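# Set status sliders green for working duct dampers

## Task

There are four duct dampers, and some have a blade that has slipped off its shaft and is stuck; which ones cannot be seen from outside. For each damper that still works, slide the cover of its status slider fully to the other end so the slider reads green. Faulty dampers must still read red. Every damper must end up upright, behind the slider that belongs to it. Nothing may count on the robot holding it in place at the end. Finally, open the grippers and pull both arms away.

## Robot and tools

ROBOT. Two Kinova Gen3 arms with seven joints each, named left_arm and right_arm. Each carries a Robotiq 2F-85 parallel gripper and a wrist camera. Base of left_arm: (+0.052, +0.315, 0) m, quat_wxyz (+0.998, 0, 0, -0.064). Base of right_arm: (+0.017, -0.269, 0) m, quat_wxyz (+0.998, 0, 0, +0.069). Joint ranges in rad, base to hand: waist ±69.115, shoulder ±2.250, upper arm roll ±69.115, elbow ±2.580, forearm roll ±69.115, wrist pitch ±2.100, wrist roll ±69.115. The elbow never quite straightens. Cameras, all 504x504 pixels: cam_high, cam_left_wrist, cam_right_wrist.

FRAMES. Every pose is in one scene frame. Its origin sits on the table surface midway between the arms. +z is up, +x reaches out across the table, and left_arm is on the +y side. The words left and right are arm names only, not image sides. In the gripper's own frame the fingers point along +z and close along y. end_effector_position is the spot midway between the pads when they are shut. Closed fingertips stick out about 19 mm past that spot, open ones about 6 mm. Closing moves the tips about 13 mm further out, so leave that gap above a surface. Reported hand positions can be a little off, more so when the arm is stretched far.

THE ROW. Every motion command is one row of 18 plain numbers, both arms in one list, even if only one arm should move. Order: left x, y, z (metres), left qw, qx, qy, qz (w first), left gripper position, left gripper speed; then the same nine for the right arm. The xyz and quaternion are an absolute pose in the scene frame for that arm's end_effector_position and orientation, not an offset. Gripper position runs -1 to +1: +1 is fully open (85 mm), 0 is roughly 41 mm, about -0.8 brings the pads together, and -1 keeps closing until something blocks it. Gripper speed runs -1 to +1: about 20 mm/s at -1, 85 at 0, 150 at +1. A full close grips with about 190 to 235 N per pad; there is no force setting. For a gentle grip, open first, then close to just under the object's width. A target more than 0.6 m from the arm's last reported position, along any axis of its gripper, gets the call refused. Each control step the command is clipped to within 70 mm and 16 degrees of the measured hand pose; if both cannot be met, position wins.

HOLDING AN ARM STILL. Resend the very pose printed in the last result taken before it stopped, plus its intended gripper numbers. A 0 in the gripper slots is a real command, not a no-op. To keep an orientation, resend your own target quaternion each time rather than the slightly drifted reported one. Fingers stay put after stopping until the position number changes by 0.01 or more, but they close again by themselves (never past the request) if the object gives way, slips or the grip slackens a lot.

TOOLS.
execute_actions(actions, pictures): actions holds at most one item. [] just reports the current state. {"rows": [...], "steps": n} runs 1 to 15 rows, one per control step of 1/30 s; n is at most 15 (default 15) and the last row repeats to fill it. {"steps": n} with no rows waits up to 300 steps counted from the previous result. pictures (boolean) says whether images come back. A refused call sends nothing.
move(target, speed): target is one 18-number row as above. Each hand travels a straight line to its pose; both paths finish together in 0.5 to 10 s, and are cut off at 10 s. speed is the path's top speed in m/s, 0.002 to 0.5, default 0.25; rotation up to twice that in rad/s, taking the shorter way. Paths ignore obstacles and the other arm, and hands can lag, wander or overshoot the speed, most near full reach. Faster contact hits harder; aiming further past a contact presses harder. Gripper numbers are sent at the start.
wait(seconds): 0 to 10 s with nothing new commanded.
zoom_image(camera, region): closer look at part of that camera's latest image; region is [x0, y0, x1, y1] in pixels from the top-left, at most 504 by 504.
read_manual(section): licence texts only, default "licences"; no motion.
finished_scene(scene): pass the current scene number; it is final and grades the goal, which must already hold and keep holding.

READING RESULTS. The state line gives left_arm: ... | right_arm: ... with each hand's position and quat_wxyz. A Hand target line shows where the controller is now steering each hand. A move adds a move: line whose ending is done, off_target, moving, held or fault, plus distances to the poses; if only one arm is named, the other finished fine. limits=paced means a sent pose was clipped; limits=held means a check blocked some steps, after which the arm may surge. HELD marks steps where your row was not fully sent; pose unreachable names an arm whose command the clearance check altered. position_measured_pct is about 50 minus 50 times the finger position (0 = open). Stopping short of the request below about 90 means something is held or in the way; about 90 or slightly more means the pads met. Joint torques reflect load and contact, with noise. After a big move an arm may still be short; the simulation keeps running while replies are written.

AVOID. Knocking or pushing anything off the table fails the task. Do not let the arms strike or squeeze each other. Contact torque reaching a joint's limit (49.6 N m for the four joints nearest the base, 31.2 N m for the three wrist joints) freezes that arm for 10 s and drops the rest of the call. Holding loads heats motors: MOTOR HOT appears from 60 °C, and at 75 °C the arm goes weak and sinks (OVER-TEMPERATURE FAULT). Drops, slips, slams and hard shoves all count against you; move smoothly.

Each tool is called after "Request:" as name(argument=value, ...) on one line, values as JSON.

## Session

Request:
execute_actions(actions=[])

Scene clock: 0.00 s of 6600.00 s.
left_arm: end_effector_position=(+0.2310, +0.3256, +0.2159) position_measured_pct=0.0 end_effector_quat_wxyz=(+0.003, -0.492, +0.870, -0.025) | right_arm: end_effector_position=(-0.1931, -0.6486, +0.1286) position_measured_pct=0.0 end_effector_quat_wxyz=(-0.133, +0.875, -0.041, +0.464)
Joint positions: left_arm=[-0.199 -0.227 -0.161  2.361  0.012  0.984  2.365] | right_arm=[ 2.426  1.123  0.14   1.042 -0.576  1.908  0.828]
Joint velocities: left_arm=[ 0.    -0.001  0.    -0.001 -0.001  0.     0.001] | right_arm=[ 0.    -0.    -0.    -0.     0.001 -0.    -0.   ]
Joint torques (N m, as the joint torque sensors report them, + toward a larger angle): no reading
Hand target (left_arm): +0.231, +0.326, +0.216; +0.003, -0.492, +0.870, -0.025
Hand target (right_arm): -0.193, -0.649, +0.129; -0.133, +0.875, -0.041, +0.464

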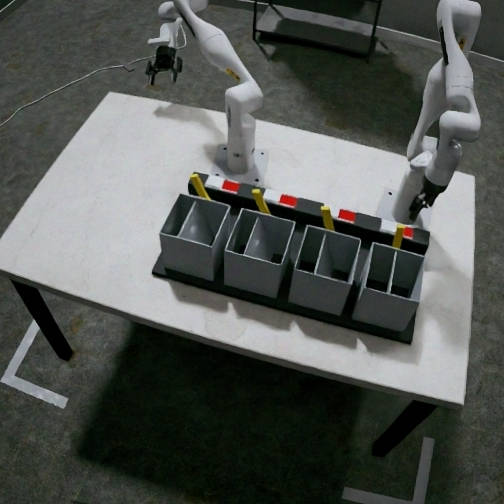

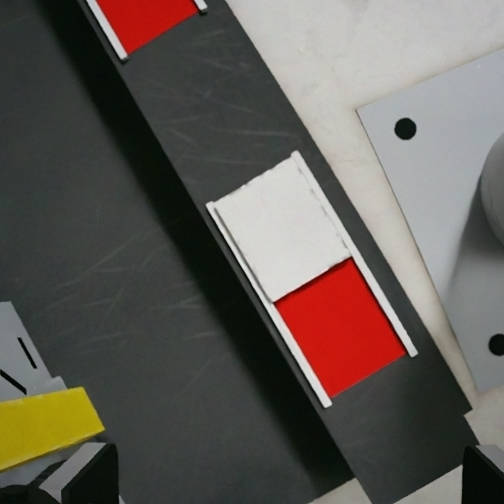

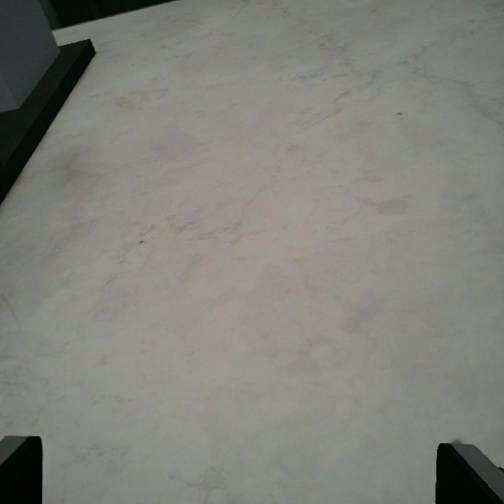

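Shifted about -0.022 in x, +0.005 in y.

Request:
move(target=[0.28,0.3,0.32,0,1,0,0,-1,1,0.15,-0.55,0.32,0,1,0,0,-1,1])

Request:
move(target=[0.318,0.11,0.27,0,1,0,0,-1,1,0.318,-0.275,0.27,0,1,0,0,-1,1])

Request:
move(target=[0.318,0.105,0.225,0,1,0,0,-1,1,0.318,-0.28,0.225,0,1,0,0,-1,1], speed=0.1)

Request:
move(target=[0.318,0.05,0.19,0,1,0,0,-1,1,0.318,-0.325,0.18,0,1,0,0,-1,1], speed=0.04)

Scene clock: 8.87 s of 6600.00 s.
left_arm: end_effector_position=(+0.2801, +0.2999, +0.3199) position_measured_pct=91.7 end_effector_quat_wxyz=(-0.000, +1.000, -0.000, +0.000) | right_arm: end_effector_position=(+0.1509, -0.5500, +0.3205) position_measured_pct=91.7 end_effector_quat_wxyz=(-0.000, +1.000, -0.001, +0.002)
Joint positions: left_arm=[-0.576 -0.221  0.312  1.985  0.069  1.368  4.554] | right_arm=[ 1.361  0.014 -0.176  1.794 -0.001  1.332 -0.525]
Joint velocities: left_arm=[-0.001  0.001  0.    -0.001 -0.002  0.001  0.007] | right_arm=[-0.005  0.003 -0.007 -0.004  0.004  0.004 -0.006]
Joint torques (N m, as the joint torque sensors report them, + toward a larger angle): left_arm=[ 0.   -3.84 -1.3  -8.95  0.11  0.15 -0.16] | right_arm=[-0.34 -9.09  0.42 -8.63 -1.   -0.41  0.49]
Hand target (left_arm): +0.280, +0.300, +0.320; -0.000, +1.000, +0.000, -0.000
Hand target (right_arm): +0.151, -0.550, +0.320; -0.000, +1.000, -0.000, +0.002
Off the commanded pose (left_arm): 0.000 m, 0 deg.
Off the commanded pose (right_arm): 0.001 m, 0 deg.
After step 90, 1.20 s passed at rest.
move: done

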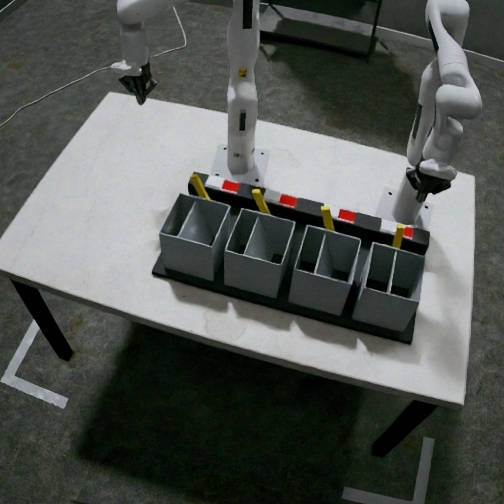

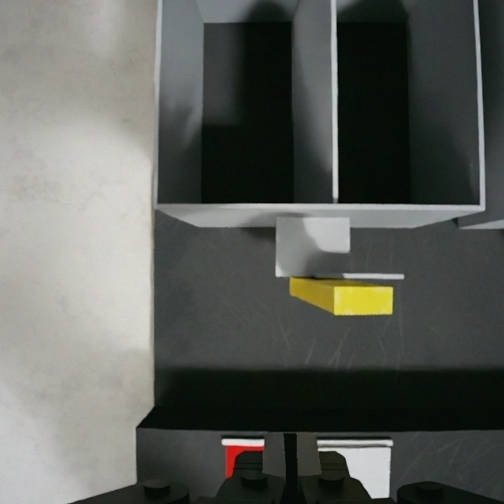

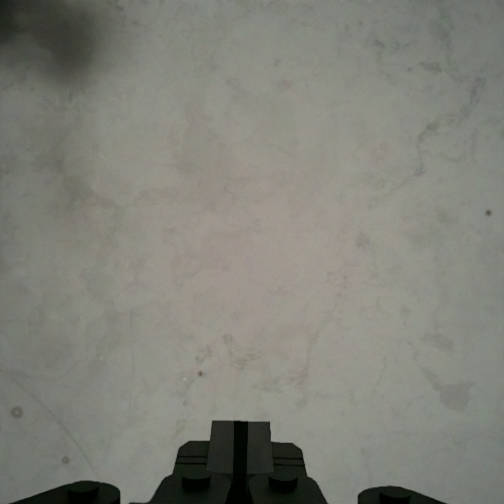

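Scene clock: 10.73 s of 6600.00 s.
left_arm: end_effector_position=(+0.3177, +0.1099, +0.2703) position_measured_pct=91.7 end_effector_quat_wxyz=(+0.001, +1.000, +0.000, +0.001) | right_arm: end_effector_position=(+0.3183, -0.2746, +0.2702) position_measured_pct=91.7 end_effector_quat_wxyz=(-0.001, +1.000, -0.001, +0.000)
Joint positions: left_arm=[-0.273  0.128  0.828  1.883 -0.102  1.171  5.431] | right_arm=[ 0.852  0.063 -0.811  1.928  0.048  1.17  -1.687]
Joint velocities: left_arm=[ 0.007  0.01   0.005 -0.002 -0.006  0.002  0.006] | right_arm=[-0.011  0.017 -0.008 -0.005  0.009  0.005 -0.015]
Joint torques (N m, as the joint torque sensors report them, + toward a larger angle): left_arm=[-0.59 -8.1   0.44 -8.56  0.25  0.14 -0.13] | right_arm=[-0.61 -7.48 -0.09 -8.18 -0.57 -0.55  0.39]
Hand target (left_arm): +0.318, +0.110, +0.270; +0.001, +1.000, -0.000, +0.000
Hand target (right_arm): +0.318, -0.274, +0.270; -0.001, +1.000, -0.000, -0.000
Off the commanded pose (left_arm): 0.000 m, 0 deg.
Off the commanded pose (right_arm): 0.001 m, 0 deg.
move: done

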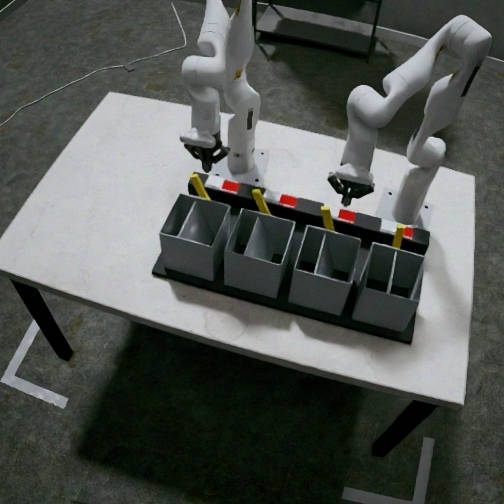

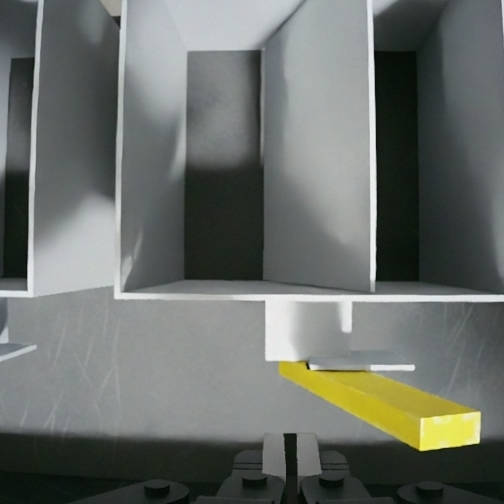

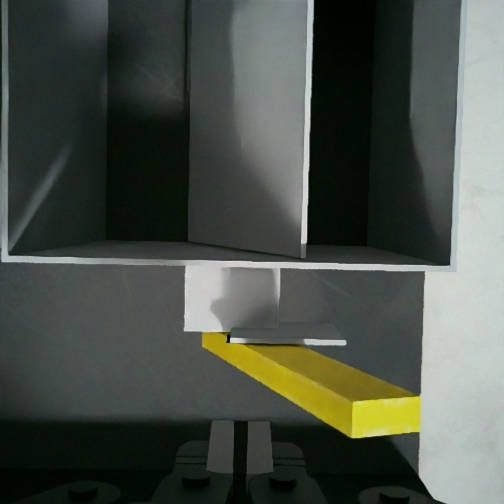

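Scene clock: 11.60 s of 6600.00 s.
left_arm: end_effector_position=(+0.3180, +0.1051, +0.2252) position_measured_pct=91.7 end_effector_quat_wxyz=(+0.000, +1.000, +0.000, +0.000) | right_arm: end_effector_position=(+0.3181, -0.2801, +0.2251) position_measured_pct=91.7 end_effector_quat_wxyz=(+0.000, +1.000, -0.000, +0.000)
Joint positions: left_arm=[-0.215  0.212  0.82   1.972 -0.18   1.031  5.527] | right_arm=[ 0.827  0.133 -0.81   2.031  0.114  1.021 -1.748]
Joint velocities: left_arm=[ 0.006  0.006  0.     0.003 -0.002 -0.003  0.005] | right_arm=[-0.003  0.007 -0.001  0.002  0.002 -0.003 -0.002]
Joint torques (N m, as the joint torque sensors report them, + toward a larger angle): left_arm=[-0.25 -9.31  0.94 -7.73  0.25  0.13 -0.37] | right_arm=[-0.44 -8.1  -0.42 -8.2  -0.65 -0.35  0.35]
Hand target (left_arm): +0.318, +0.105, +0.225; +0.000, +1.000, -0.000, -0.000
Hand target (right_arm): +0.318, -0.280, +0.225; +0.000, +1.000, -0.000, -0.000
Off the commanded pose (left_arm): 0.000 m, 0 deg.
Off the commanded pose (right_arm): 0.000 m, 0 deg.
move: done

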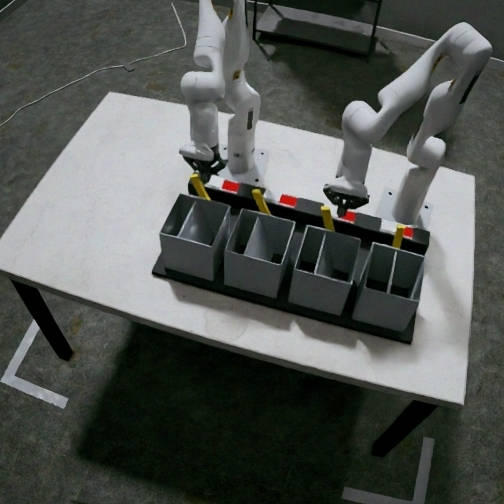

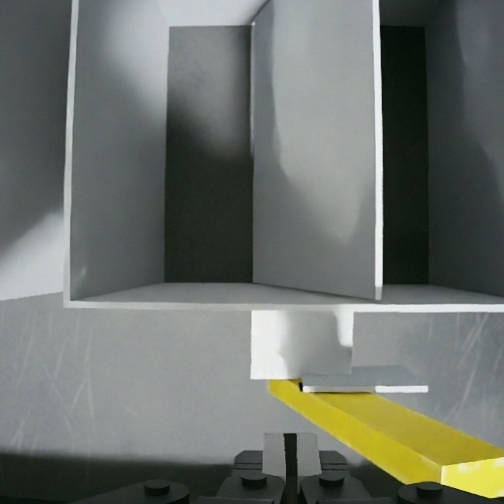

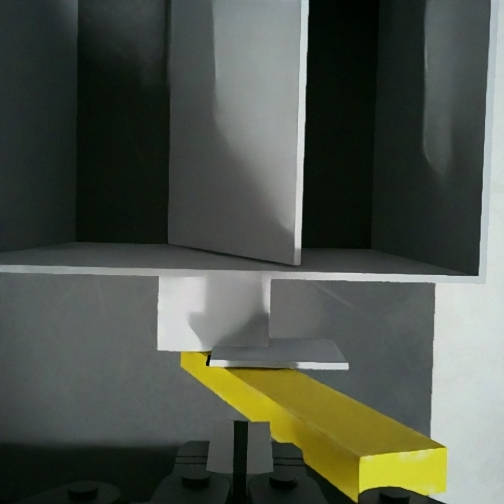

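Scene clock: 13.53 s of 6600.00 s.
left_arm: end_effector_position=(+0.3181, +0.0507, +0.1906) position_measured_pct=91.7 end_effector_quat_wxyz=(-0.000, +1.000, +0.000, +0.000) | right_arm: end_effector_position=(+0.3187, -0.3249, +0.1806) position_measured_pct=91.7 end_effector_quat_wxyz=(+0.001, +1.000, +0.000, +0.001)
Joint positions: left_arm=[-0.     0.368  0.784  1.932 -0.315  0.966  5.773] | right_arm=[ 0.88   0.225 -0.75   2.109  0.201  0.875 -1.696]
Joint velocities: left_arm=[ 0.01   0.007  0.    -0.003 -0.005 -0.001  0.006] | right_arm=[ 0.001  0.004  0.003  0.001  0.003 -0.003  0.   ]
Joint torques (N m, as the joint torque sensors report them, + toward a larger angle): left_arm=[ -0.04 -10.57   2.2   -7.16   0.37  -0.58  -0.25] | right_arm=[-0.08 -8.55 -1.25 -5.93 -0.26 -0.41 -0.18]
Hand target (left_arm): +0.318, +0.050, +0.190; +0.000, +1.000, -0.000, -0.000
Hand target (right_arm): +0.318, -0.325, +0.180; +0.000, +1.000, -0.000, +0.000
Off the commanded pose (left_arm): 0.001 m, 0 deg.
Off the commanded pose (right_arm): 0.001 m, 0 deg.
move: done

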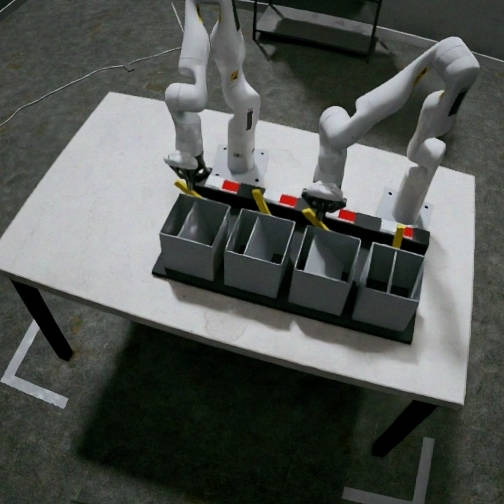

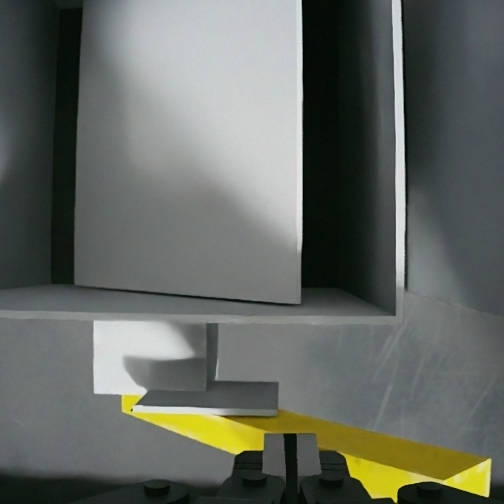

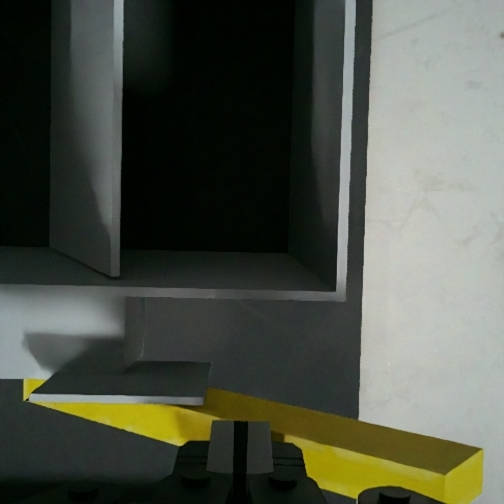

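Damper 2 works; damper 4 is faulty.

Request:
move(target=[0.318,0.17,0.28,0,1,0,0,-1,1,0.318,-0.22,0.28,0,1,0,0,-1,1])

Request:
move(target=[0.318,0.305,0.27,0,1,0,0,-1,1,0.318,-0.09,0.27,0,1,0,0,-1,1])

Request:
move(target=[0.318,0.30,0.23,0,1,0,0,-1,1,0.318,-0.095,0.225,0,1,0,0,-1,1], speed=0.1)

Request:
move(target=[0.318,0.235,0.205,0,1,0,0,-1,1,0.318,-0.14,0.18,0,1,0,0,-1,1], speed=0.04)

Request:
move(target=[0.22,0.22,0.25,0,1,0,0,-1,1,0.22,-0.2,0.25,0,1,0,0,-1,1])

Scene clock: 20.40 s of 6600.00 s.
left_arm: end_effector_position=(+0.3184, +0.1701, +0.2797) position_measured_pct=91.7 end_effector_quat_wxyz=(-0.001, +1.000, +0.000, -0.000) | right_arm: end_effector_position=(+0.3178, -0.2196, +0.2801) position_measured_pct=91.7 end_effector_quat_wxyz=(-0.001, +1.000, +0.000, -0.000)
Joint positions: left_arm=[-0.422  0.007  0.727  1.939 -0.006  1.199  5.147] | right_arm=[ 0.737  0.069 -0.884  1.894  0.056  1.205 -1.874]
Joint velocities: left_arm=[-0.006 -0.008 -0.007 -0.     0.004  0.001 -0.007] | right_arm=[-0.001  0.002 -0.001 -0.001 -0.     0.001 -0.001]
Joint torques (N m, as the joint torque sensors report them, + toward a larger angle): left_arm=[-0.24 -6.62 -0.37 -8.63  0.09 -0.15 -0.13] | right_arm=[-0.15 -6.72 -0.38 -8.66 -0.32 -0.49  0.56]
Hand target (left_arm): +0.319, +0.170, +0.280; -0.001, +1.000, +0.000, +0.000
Hand target (right_arm): +0.318, -0.220, +0.280; -0.000, +1.000, +0.000, -0.000
Off the commanded pose (left_arm): 0.001 m, 0 deg.
Off the commanded pose (right_arm): 0.000 m, 0 deg.
After step 90, 2.63 s passed at rest.
move: done

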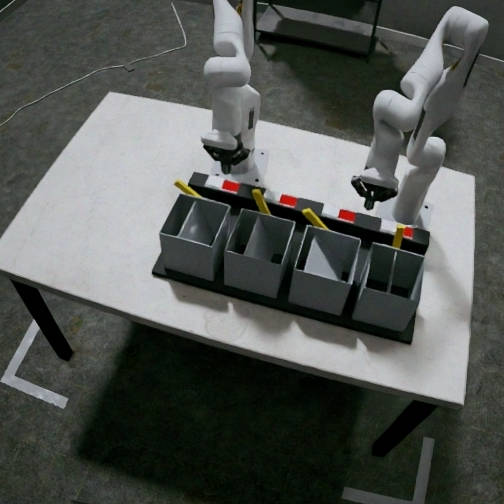

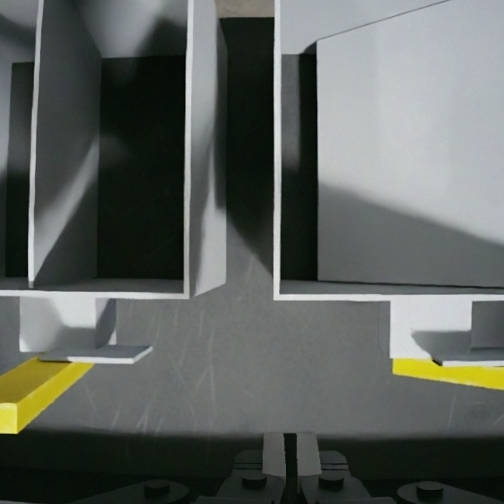

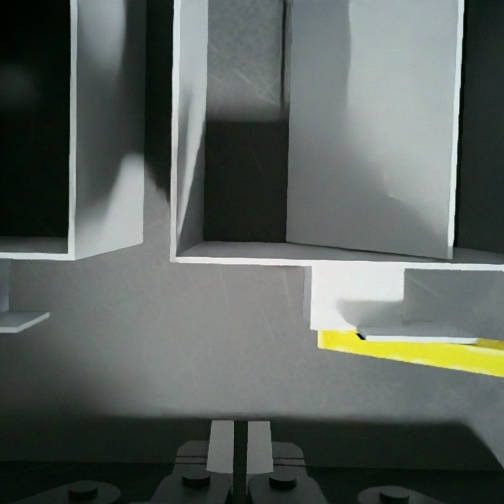

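Scene clock: 21.60 s of 6600.00 s.
left_arm: end_effector_position=(+0.3182, +0.3050, +0.2700) position_measured_pct=91.7 end_effector_quat_wxyz=(-0.000, +1.000, -0.000, -0.000) | right_arm: end_effector_position=(+0.3179, -0.0902, +0.2701) position_measured_pct=91.7 end_effector_quat_wxyz=(-0.000, +1.000, -0.001, -0.000)
Joint positions: left_arm=[-0.649 -0.079  0.434  2.043  0.035  1.171  4.61 ] | right_arm=[ 0.355  0.247 -1.005  1.798  0.221  1.218 -2.424]
Joint velocities: left_arm=[-0.002  0.    -0.001  0.001 -0.001 -0.    -0.003] | right_arm=[-0.009  0.006 -0.002 -0.002  0.003  0.003 -0.004]
Joint torques (N m, as the joint torque sensors report them, + toward a larger angle): left_arm=[-0.45 -5.96 -0.45 -8.28  0.3  -0.06 -0.05] | right_arm=[-0.76 -9.39 -1.75 -8.87 -0.33 -0.45  0.14]
Hand target (left_arm): +0.318, +0.305, +0.270; -0.000, +1.000, +0.000, -0.000
Hand target (right_arm): +0.318, -0.090, +0.270; -0.000, +1.000, -0.000, -0.001
Off the commanded pose (left_arm): 0.000 m, 0 deg.
Off the commanded pose (right_arm): 0.000 m, 0 deg.
move: done

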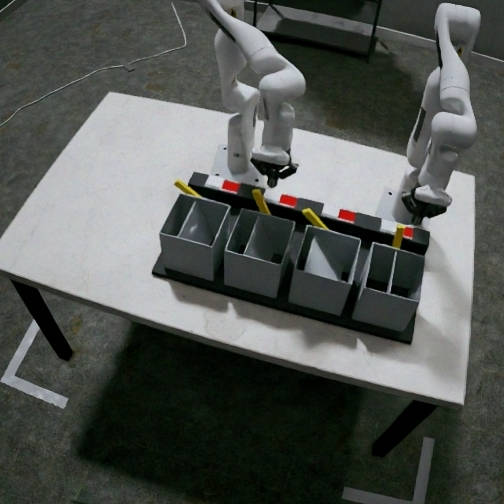

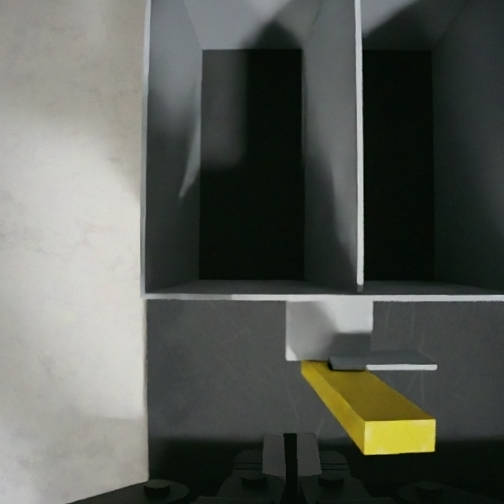

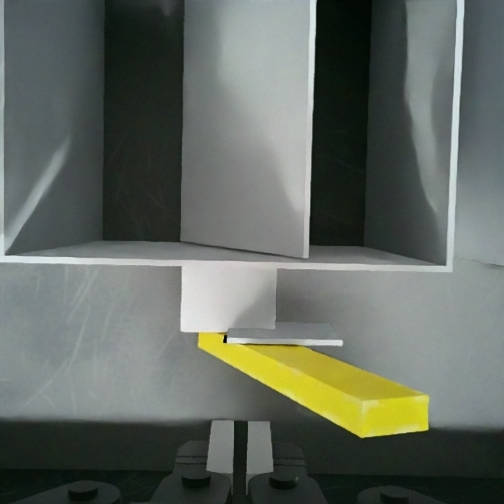

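Scene clock: 22.47 s of 6600.00 s.
left_arm: end_effector_position=(+0.3179, +0.3000, +0.2302) position_measured_pct=91.7 end_effector_quat_wxyz=(+0.000, +1.000, -0.000, +0.000) | right_arm: end_effector_position=(+0.3181, -0.0951, +0.2251) position_measured_pct=91.7 end_effector_quat_wxyz=(+0.000, +1.000, -0.000, +0.000)
Joint positions: left_arm=[-0.631 -0.023  0.461  2.14   0.012  1.022  4.663] | right_arm=[ 0.327  0.302 -0.981  1.903  0.284  1.084 -2.477]
Joint velocities: left_arm=[ 0.002  0.004  0.001  0.001 -0.    -0.003  0.002] | right_arm=[-0.003  0.004  0.     0.002  0.001 -0.002 -0.003]
Joint torques (N m, as the joint torque sensors report them, + toward a larger angle): left_arm=[-0.31 -5.87  0.03 -7.68  0.06  0.08 -0.14] | right_arm=[-0.88 -9.65 -1.27 -7.95 -0.51 -0.6   0.15]
Hand target (left_arm): +0.318, +0.300, +0.230; +0.000, +1.000, -0.000, +0.000
Hand target (right_arm): +0.318, -0.095, +0.225; +0.000, +1.000, -0.000, +0.000
Off the commanded pose (left_arm): 0.000 m, 0 deg.
Off the commanded pose (right_arm): 0.000 m, 0 deg.
move: done

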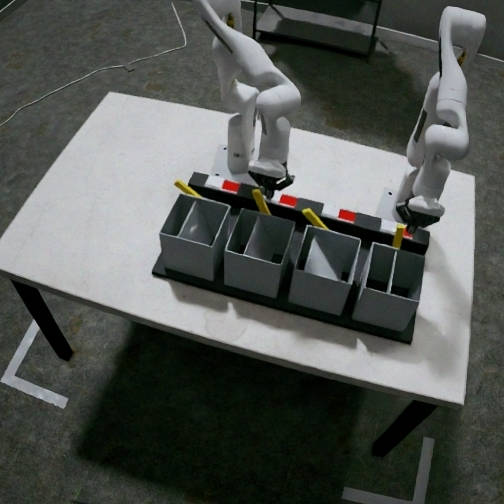

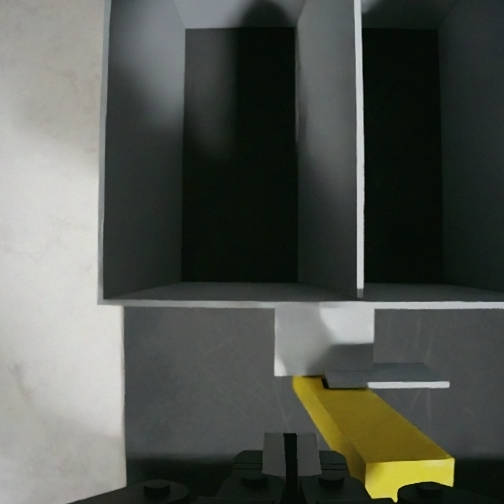

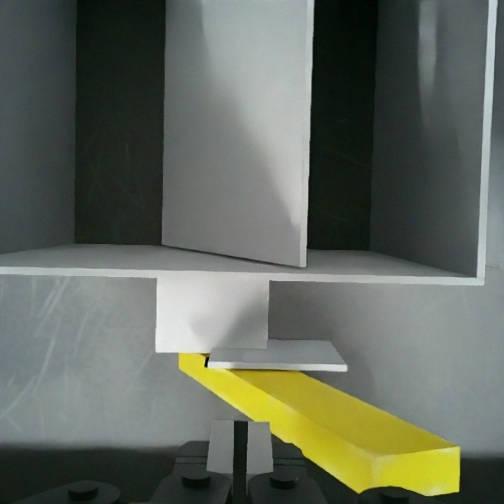

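Scene clock: 24.50 s of 6600.00 s.
left_arm: end_effector_position=(+0.3183, +0.2360, +0.2053) position_measured_pct=91.7 end_effector_quat_wxyz=(-0.000, +1.000, +0.001, +0.001) | right_arm: end_effector_position=(+0.3187, -0.1393, +0.1807) position_measured_pct=91.7 end_effector_quat_wxyz=(-0.000, +1.000, +0.000, +0.001)
Joint positions: left_arm=[-0.489  0.054  0.595  2.17  -0.039  0.926  4.97 ] | right_arm=[ 0.416  0.325 -0.946  2.045  0.331  0.927 -2.416]
Joint velocities: left_arm=[ 0.004  0.005  0.005 -0.    -0.003 -0.002  0.009] | right_arm=[ 0.002  0.001  0.002  0.003  0.001 -0.004  0.001]
Joint torques (N m, as the joint torque sensors report them, + toward a larger angle): left_arm=[ 0.03 -6.59  0.29 -7.02  0.63 -0.11  0.07] | right_arm=[ 0.22 -8.63 -1.11 -6.13 -0.34 -0.06  0.4 ]
Hand target (left_arm): +0.318, +0.235, +0.205; +0.000, +1.000, -0.000, +0.000
Hand target (right_arm): +0.318, -0.140, +0.180; +0.000, +1.000, -0.000, +0.000
Off the commanded pose (left_arm): 0.001 m, 0 deg.
Off the commanded pose (right_arm): 0.001 m, 0 deg.
move: done

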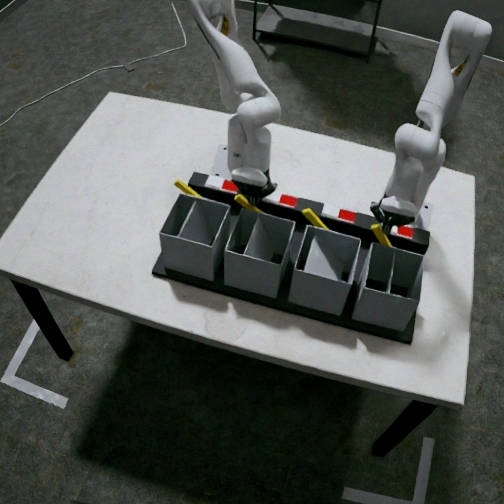

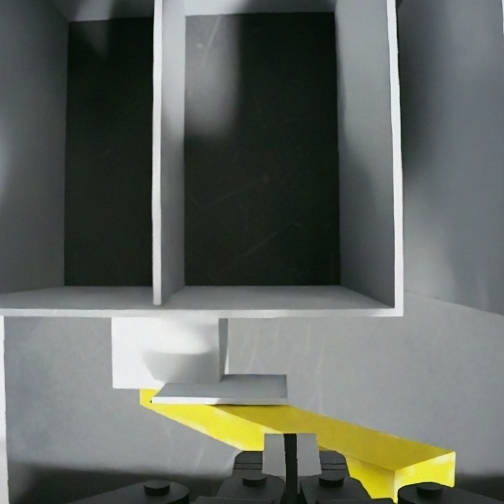

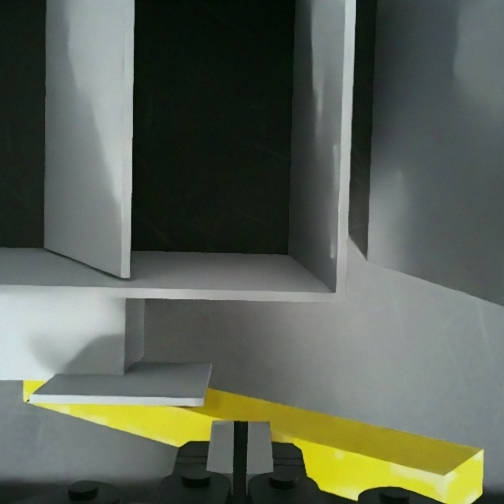

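Scene clock: 25.80 s of 6600.00 s.
left_arm: end_effector_position=(+0.2200, +0.2205, +0.2498) position_measured_pct=91.7 end_effector_quat_wxyz=(-0.000, +1.000, +0.000, -0.000) | right_arm: end_effector_position=(+0.2201, -0.1997, +0.2500) position_measured_pct=91.7 end_effector_quat_wxyz=(-0.001, +1.000, +0.001, +0.000)
Joint positions: left_arm=[-0.456 -0.311  0.515  2.248  0.164  1.172  4.815] | right_arm=[ 0.728 -0.21  -0.829  2.17  -0.173  1.12  -1.722]
Joint velocities: left_arm=[-0.    -0.003 -0.    -0.001 -0.001  0.    -0.   ] | right_arm=[-0.002 -0.014  0.01   0.002 -0.004  0.001  0.012]
Joint torques (N m, as the joint torque sensors report them, + toward a larger angle): left_arm=[-0.42 -1.46 -1.63 -8.3   0.03  0.03 -0.07] | right_arm=[-0.75 -2.11  0.52 -8.37 -0.5  -0.49 -0.08]
Hand target (left_arm): +0.220, +0.221, +0.250; -0.000, +1.000, +0.000, -0.000
Hand target (right_arm): +0.220, -0.200, +0.250; -0.000, +1.000, +0.001, +0.001
Off the commanded pose (left_arm): 0.001 m, 0 deg.
Off the commanded pose (right_arm): 0.000 m, 0 deg.
move: done

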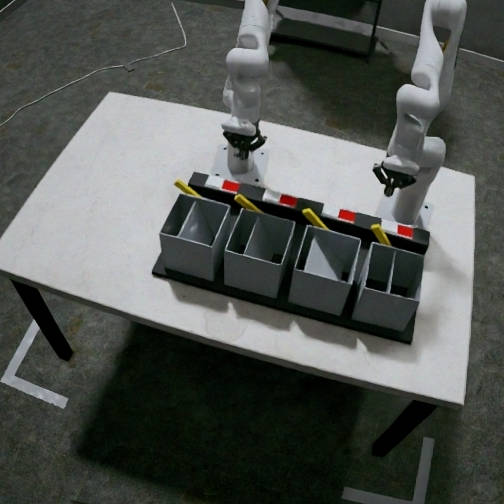

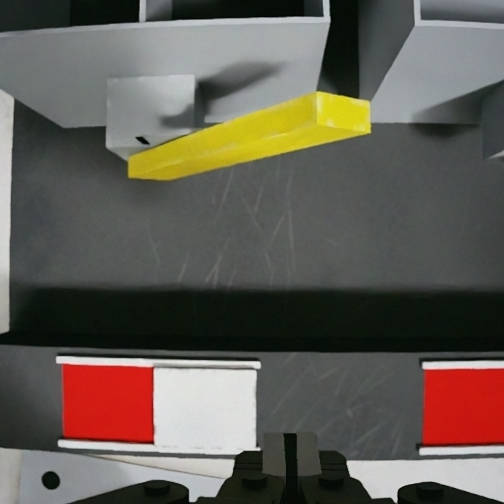

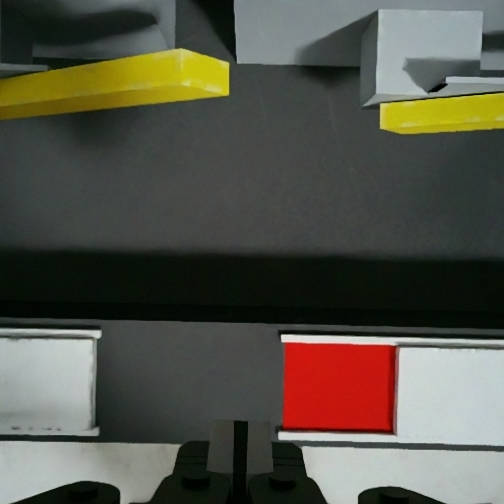

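Only damper 2 works.

Request:
move(target=[0.204,0.02,0.125,0,1,0,0,-1,1,0.22,-0.3,0.25,0,1,0,0,-1,1])

Request:
move(target=[0.204,0.02,0.102,0,1,0,0,-1,1,0.22,-0.3,0.25,0,1,0,0,-1,1], speed=0.05)

Request:
move(target=[0.204,0.092,0.102,0,1,0,0,-1,1,0.22,-0.3,0.25,0,1,0,0,-1,1], speed=0.06)

Request:
move(target=[0.17,0.08,0.27,0,1,0,0,-1,1,0.22,-0.3,0.25,0,1,0,0,-1,1])

Scene clock: 33.13 s of 6600.00 s.
left_arm: end_effector_position=(+0.2035, +0.0197, +0.1254) position_measured_pct=91.7 end_effector_quat_wxyz=(+0.002, +1.000, -0.000, -0.000) | right_arm: end_effector_position=(+0.2201, -0.3004, +0.2500) position_measured_pct=91.7 end_effector_quat_wxyz=(+0.000, +1.000, -0.000, +0.000)
Joint positions: left_arm=[ 0.301  0.42   0.783  2.164 -0.45   0.719  6.226] | right_arm=[ 0.824 -0.196 -0.525  2.196 -0.108  1.117 -1.355]
Joint velocities: left_arm=[ 0.009  0.004  0.002 -0.002 -0.004  0.003  0.004] | right_arm=[-0.    -0.001 -0.     0.     0.001 -0.     0.001]
Joint torques (N m, as the joint torque sensors report them, + toward a larger angle): left_arm=[ -0.49 -11.55   2.38  -5.18   0.31  -0.01   0.01] | right_arm=[-0.27 -3.61  0.86 -8.09 -0.47 -0.51  0.36]
Hand target (left_arm): +0.203, +0.020, +0.125; +0.001, +1.000, -0.001, -0.000
Hand target (right_arm): +0.220, -0.300, +0.250; +0.000, +1.000, -0.000, +0.000
Off the commanded pose (left_arm): 0.001 m, 0 deg.
Off the commanded pose (right_arm): 0.000 m, 0 deg.
After step 90, 2.10 s passed at rest.
move: done; limits=paced

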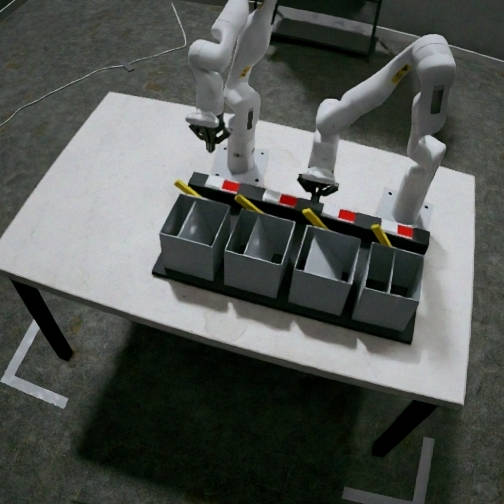

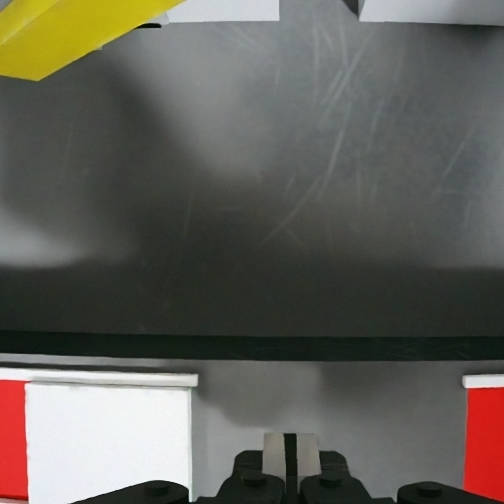

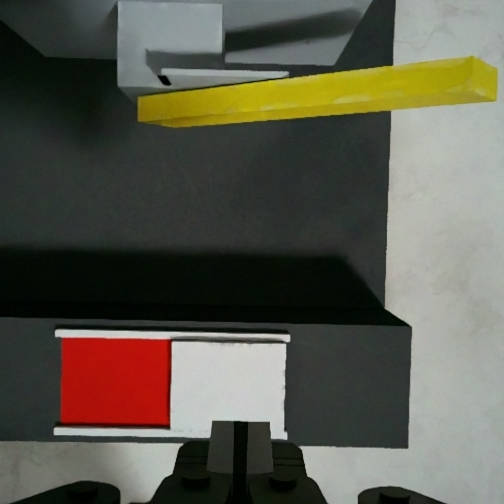

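Scene clock: 33.93 s of 6600.00 s.
left_arm: end_effector_position=(+0.2041, +0.0200, +0.1022) position_measured_pct=91.7 end_effector_quat_wxyz=(+0.000, +1.000, +0.000, -0.000) | right_arm: end_effector_position=(+0.2200, -0.3000, +0.2500) position_measured_pct=91.7 end_effector_quat_wxyz=(+0.000, +1.000, -0.000, +0.000)
Joint positions: left_arm=[ 0.354  0.472  0.724  2.19  -0.519  0.652  6.288] | right_arm=[ 0.824 -0.196 -0.526  2.196 -0.109  1.118 -1.355]
Joint velocities: left_arm=[ 0.009  0.005 -0.004  0.    -0.006 -0.004  0.005] | right_arm=[ 0.    -0.     0.    -0.    -0.     0.    -0.001]
Joint torques (N m, as the joint torque sensors report them, + toward a larger angle): left_arm=[ -0.41 -12.26   1.95  -4.67   0.13  -0.14  -0.51] | right_arm=[-0.68 -3.47  0.63 -8.66 -0.28 -0.5   0.36]
Hand target (left_arm): +0.204, +0.020, +0.102; +0.000, +1.000, -0.000, -0.000
Hand target (right_arm): +0.220, -0.300, +0.250; -0.000, +1.000, +0.000, -0.000
Off the commanded pose (left_arm): 0.000 m, 0 deg.
Off the commanded pose (right_arm): 0.000 m, 0 deg.
move: done

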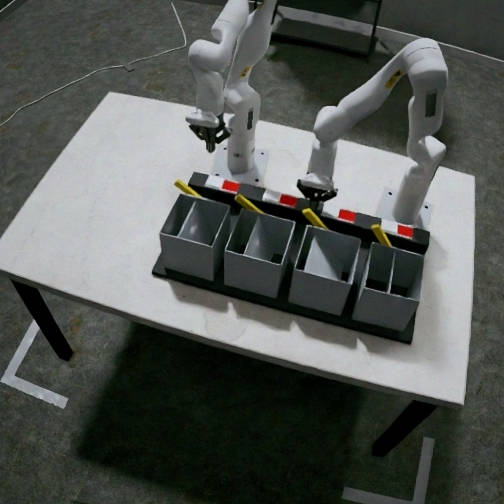

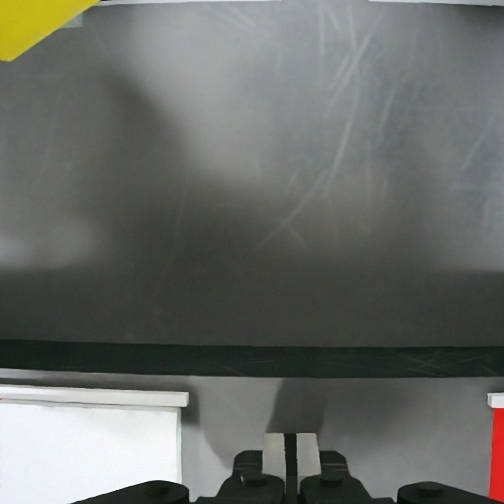

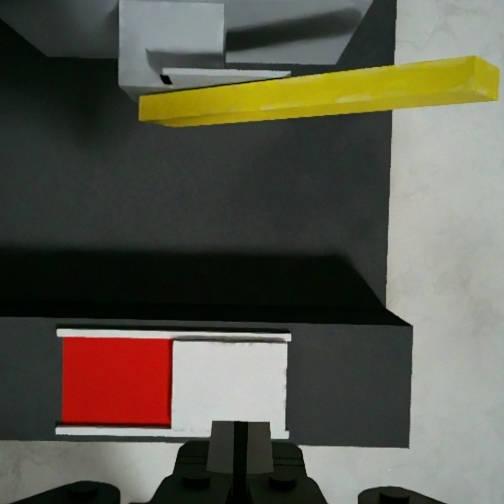

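Scene clock: 35.50 s of 6600.00 s.
left_arm: end_effector_position=(+0.2041, +0.0910, +0.1021) position_measured_pct=91.7 end_effector_quat_wxyz=(+0.001, +1.000, -0.001, +0.000) | right_arm: end_effector_position=(+0.2200, -0.3000, +0.2500) position_measured_pct=91.7 end_effector_quat_wxyz=(-0.000, +1.000, +0.000, +0.000)
Joint positions: left_arm=[ 0.154  0.366  0.766  2.374 -0.492  0.552  6.154] | right_arm=[ 0.824 -0.196 -0.526  2.196 -0.109  1.118 -1.355]
Joint velocities: left_arm=[-0.007 -0.002  0.     0.004  0.004 -0.001 -0.005] | right_arm=[-0.     0.001  0.     0.    -0.     0.     0.001]
Joint torques (N m, as the joint torque sensors report them, + toward a larger angle): left_arm=[-0.88 -9.01  0.78 -3.82 -0.01  0.62 -0.43] | right_arm=[-0.49 -3.58  0.72 -8.63 -0.62 -0.17  0.14]
Hand target (left_arm): +0.204, +0.092, +0.102; -0.000, +1.000, -0.000, +0.000
Hand target (right_arm): +0.220, -0.300, +0.250; +0.000, +1.000, +0.000, -0.000
Off the commanded pose (left_arm): 0.001 m, 0 deg.
Off the commanded pose (right_arm): 0.000 m, 0 deg.
move: done

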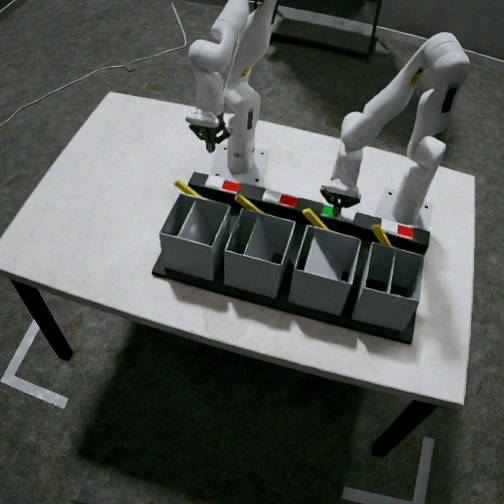

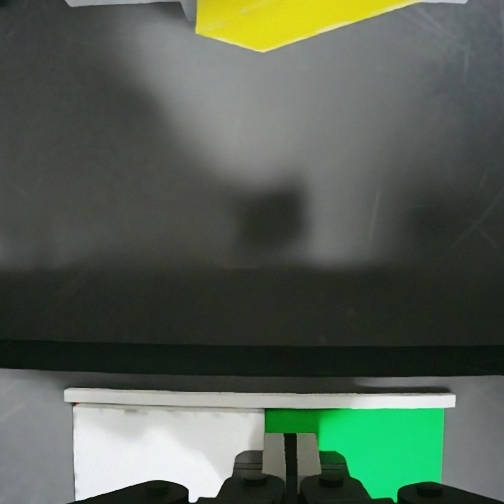

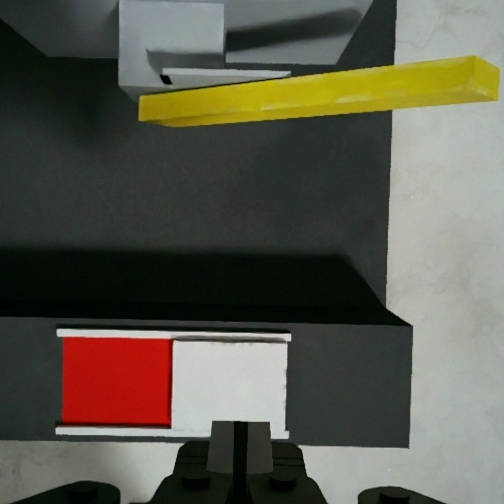

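Scene clock: 36.87 s of 6600.00 s.
left_arm: end_effector_position=(+0.1706, +0.0803, +0.2694) position_measured_pct=91.7 end_effector_quat_wxyz=(-0.001, +1.000, +0.001, +0.000) | right_arm: end_effector_position=(+0.2200, -0.3000, +0.2500) position_measured_pct=91.7 end_effector_quat_wxyz=(-0.000, +1.000, +0.000, +0.000)
Joint positions: left_arm=[-0.073 -0.15   0.848  2.06   0.12   1.185  5.566] | right_arm=[ 0.824 -0.196 -0.526  2.196 -0.109  1.118 -1.355]
Joint velocities: left_arm=[ 0.001 -0.015 -0.009  0.     0.005  0.002 -0.01 ] | right_arm=[-0.    -0.001  0.     0.001 -0.     0.    -0.001]
Joint torques (N m, as the joint torque sensors report them, + toward a larger angle): left_arm=[-0.51 -2.19 -1.07 -8.51 -0.01 -0.03  0.1 ] | right_arm=[-0.84 -3.9   1.1  -8.28 -0.41 -0.42  0.38]
Hand target (left_arm): +0.171, +0.080, +0.270; -0.001, +1.000, +0.001, +0.001
Hand target (right_arm): +0.220, -0.300, +0.250; +0.000, +1.000, -0.000, +0.000
Off the commanded pose (left_arm): 0.001 m, 0 deg.
Off the commanded pose (right_arm): 0.000 m, 0 deg.
move: done

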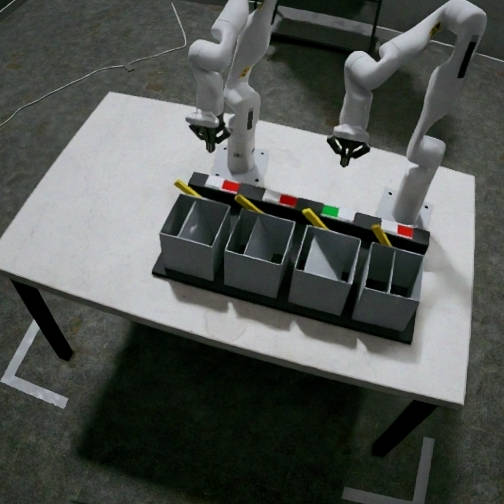

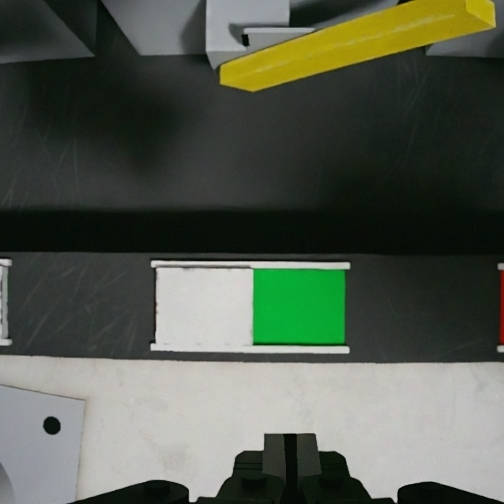

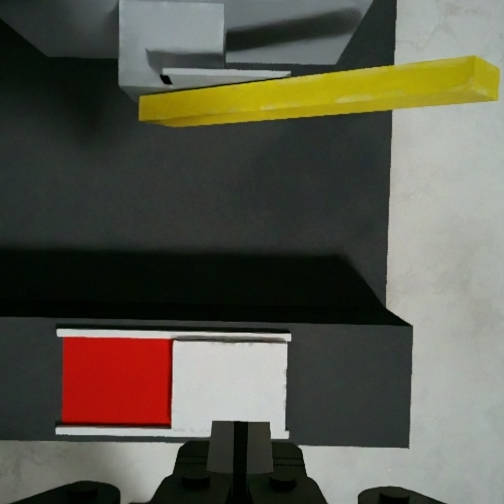

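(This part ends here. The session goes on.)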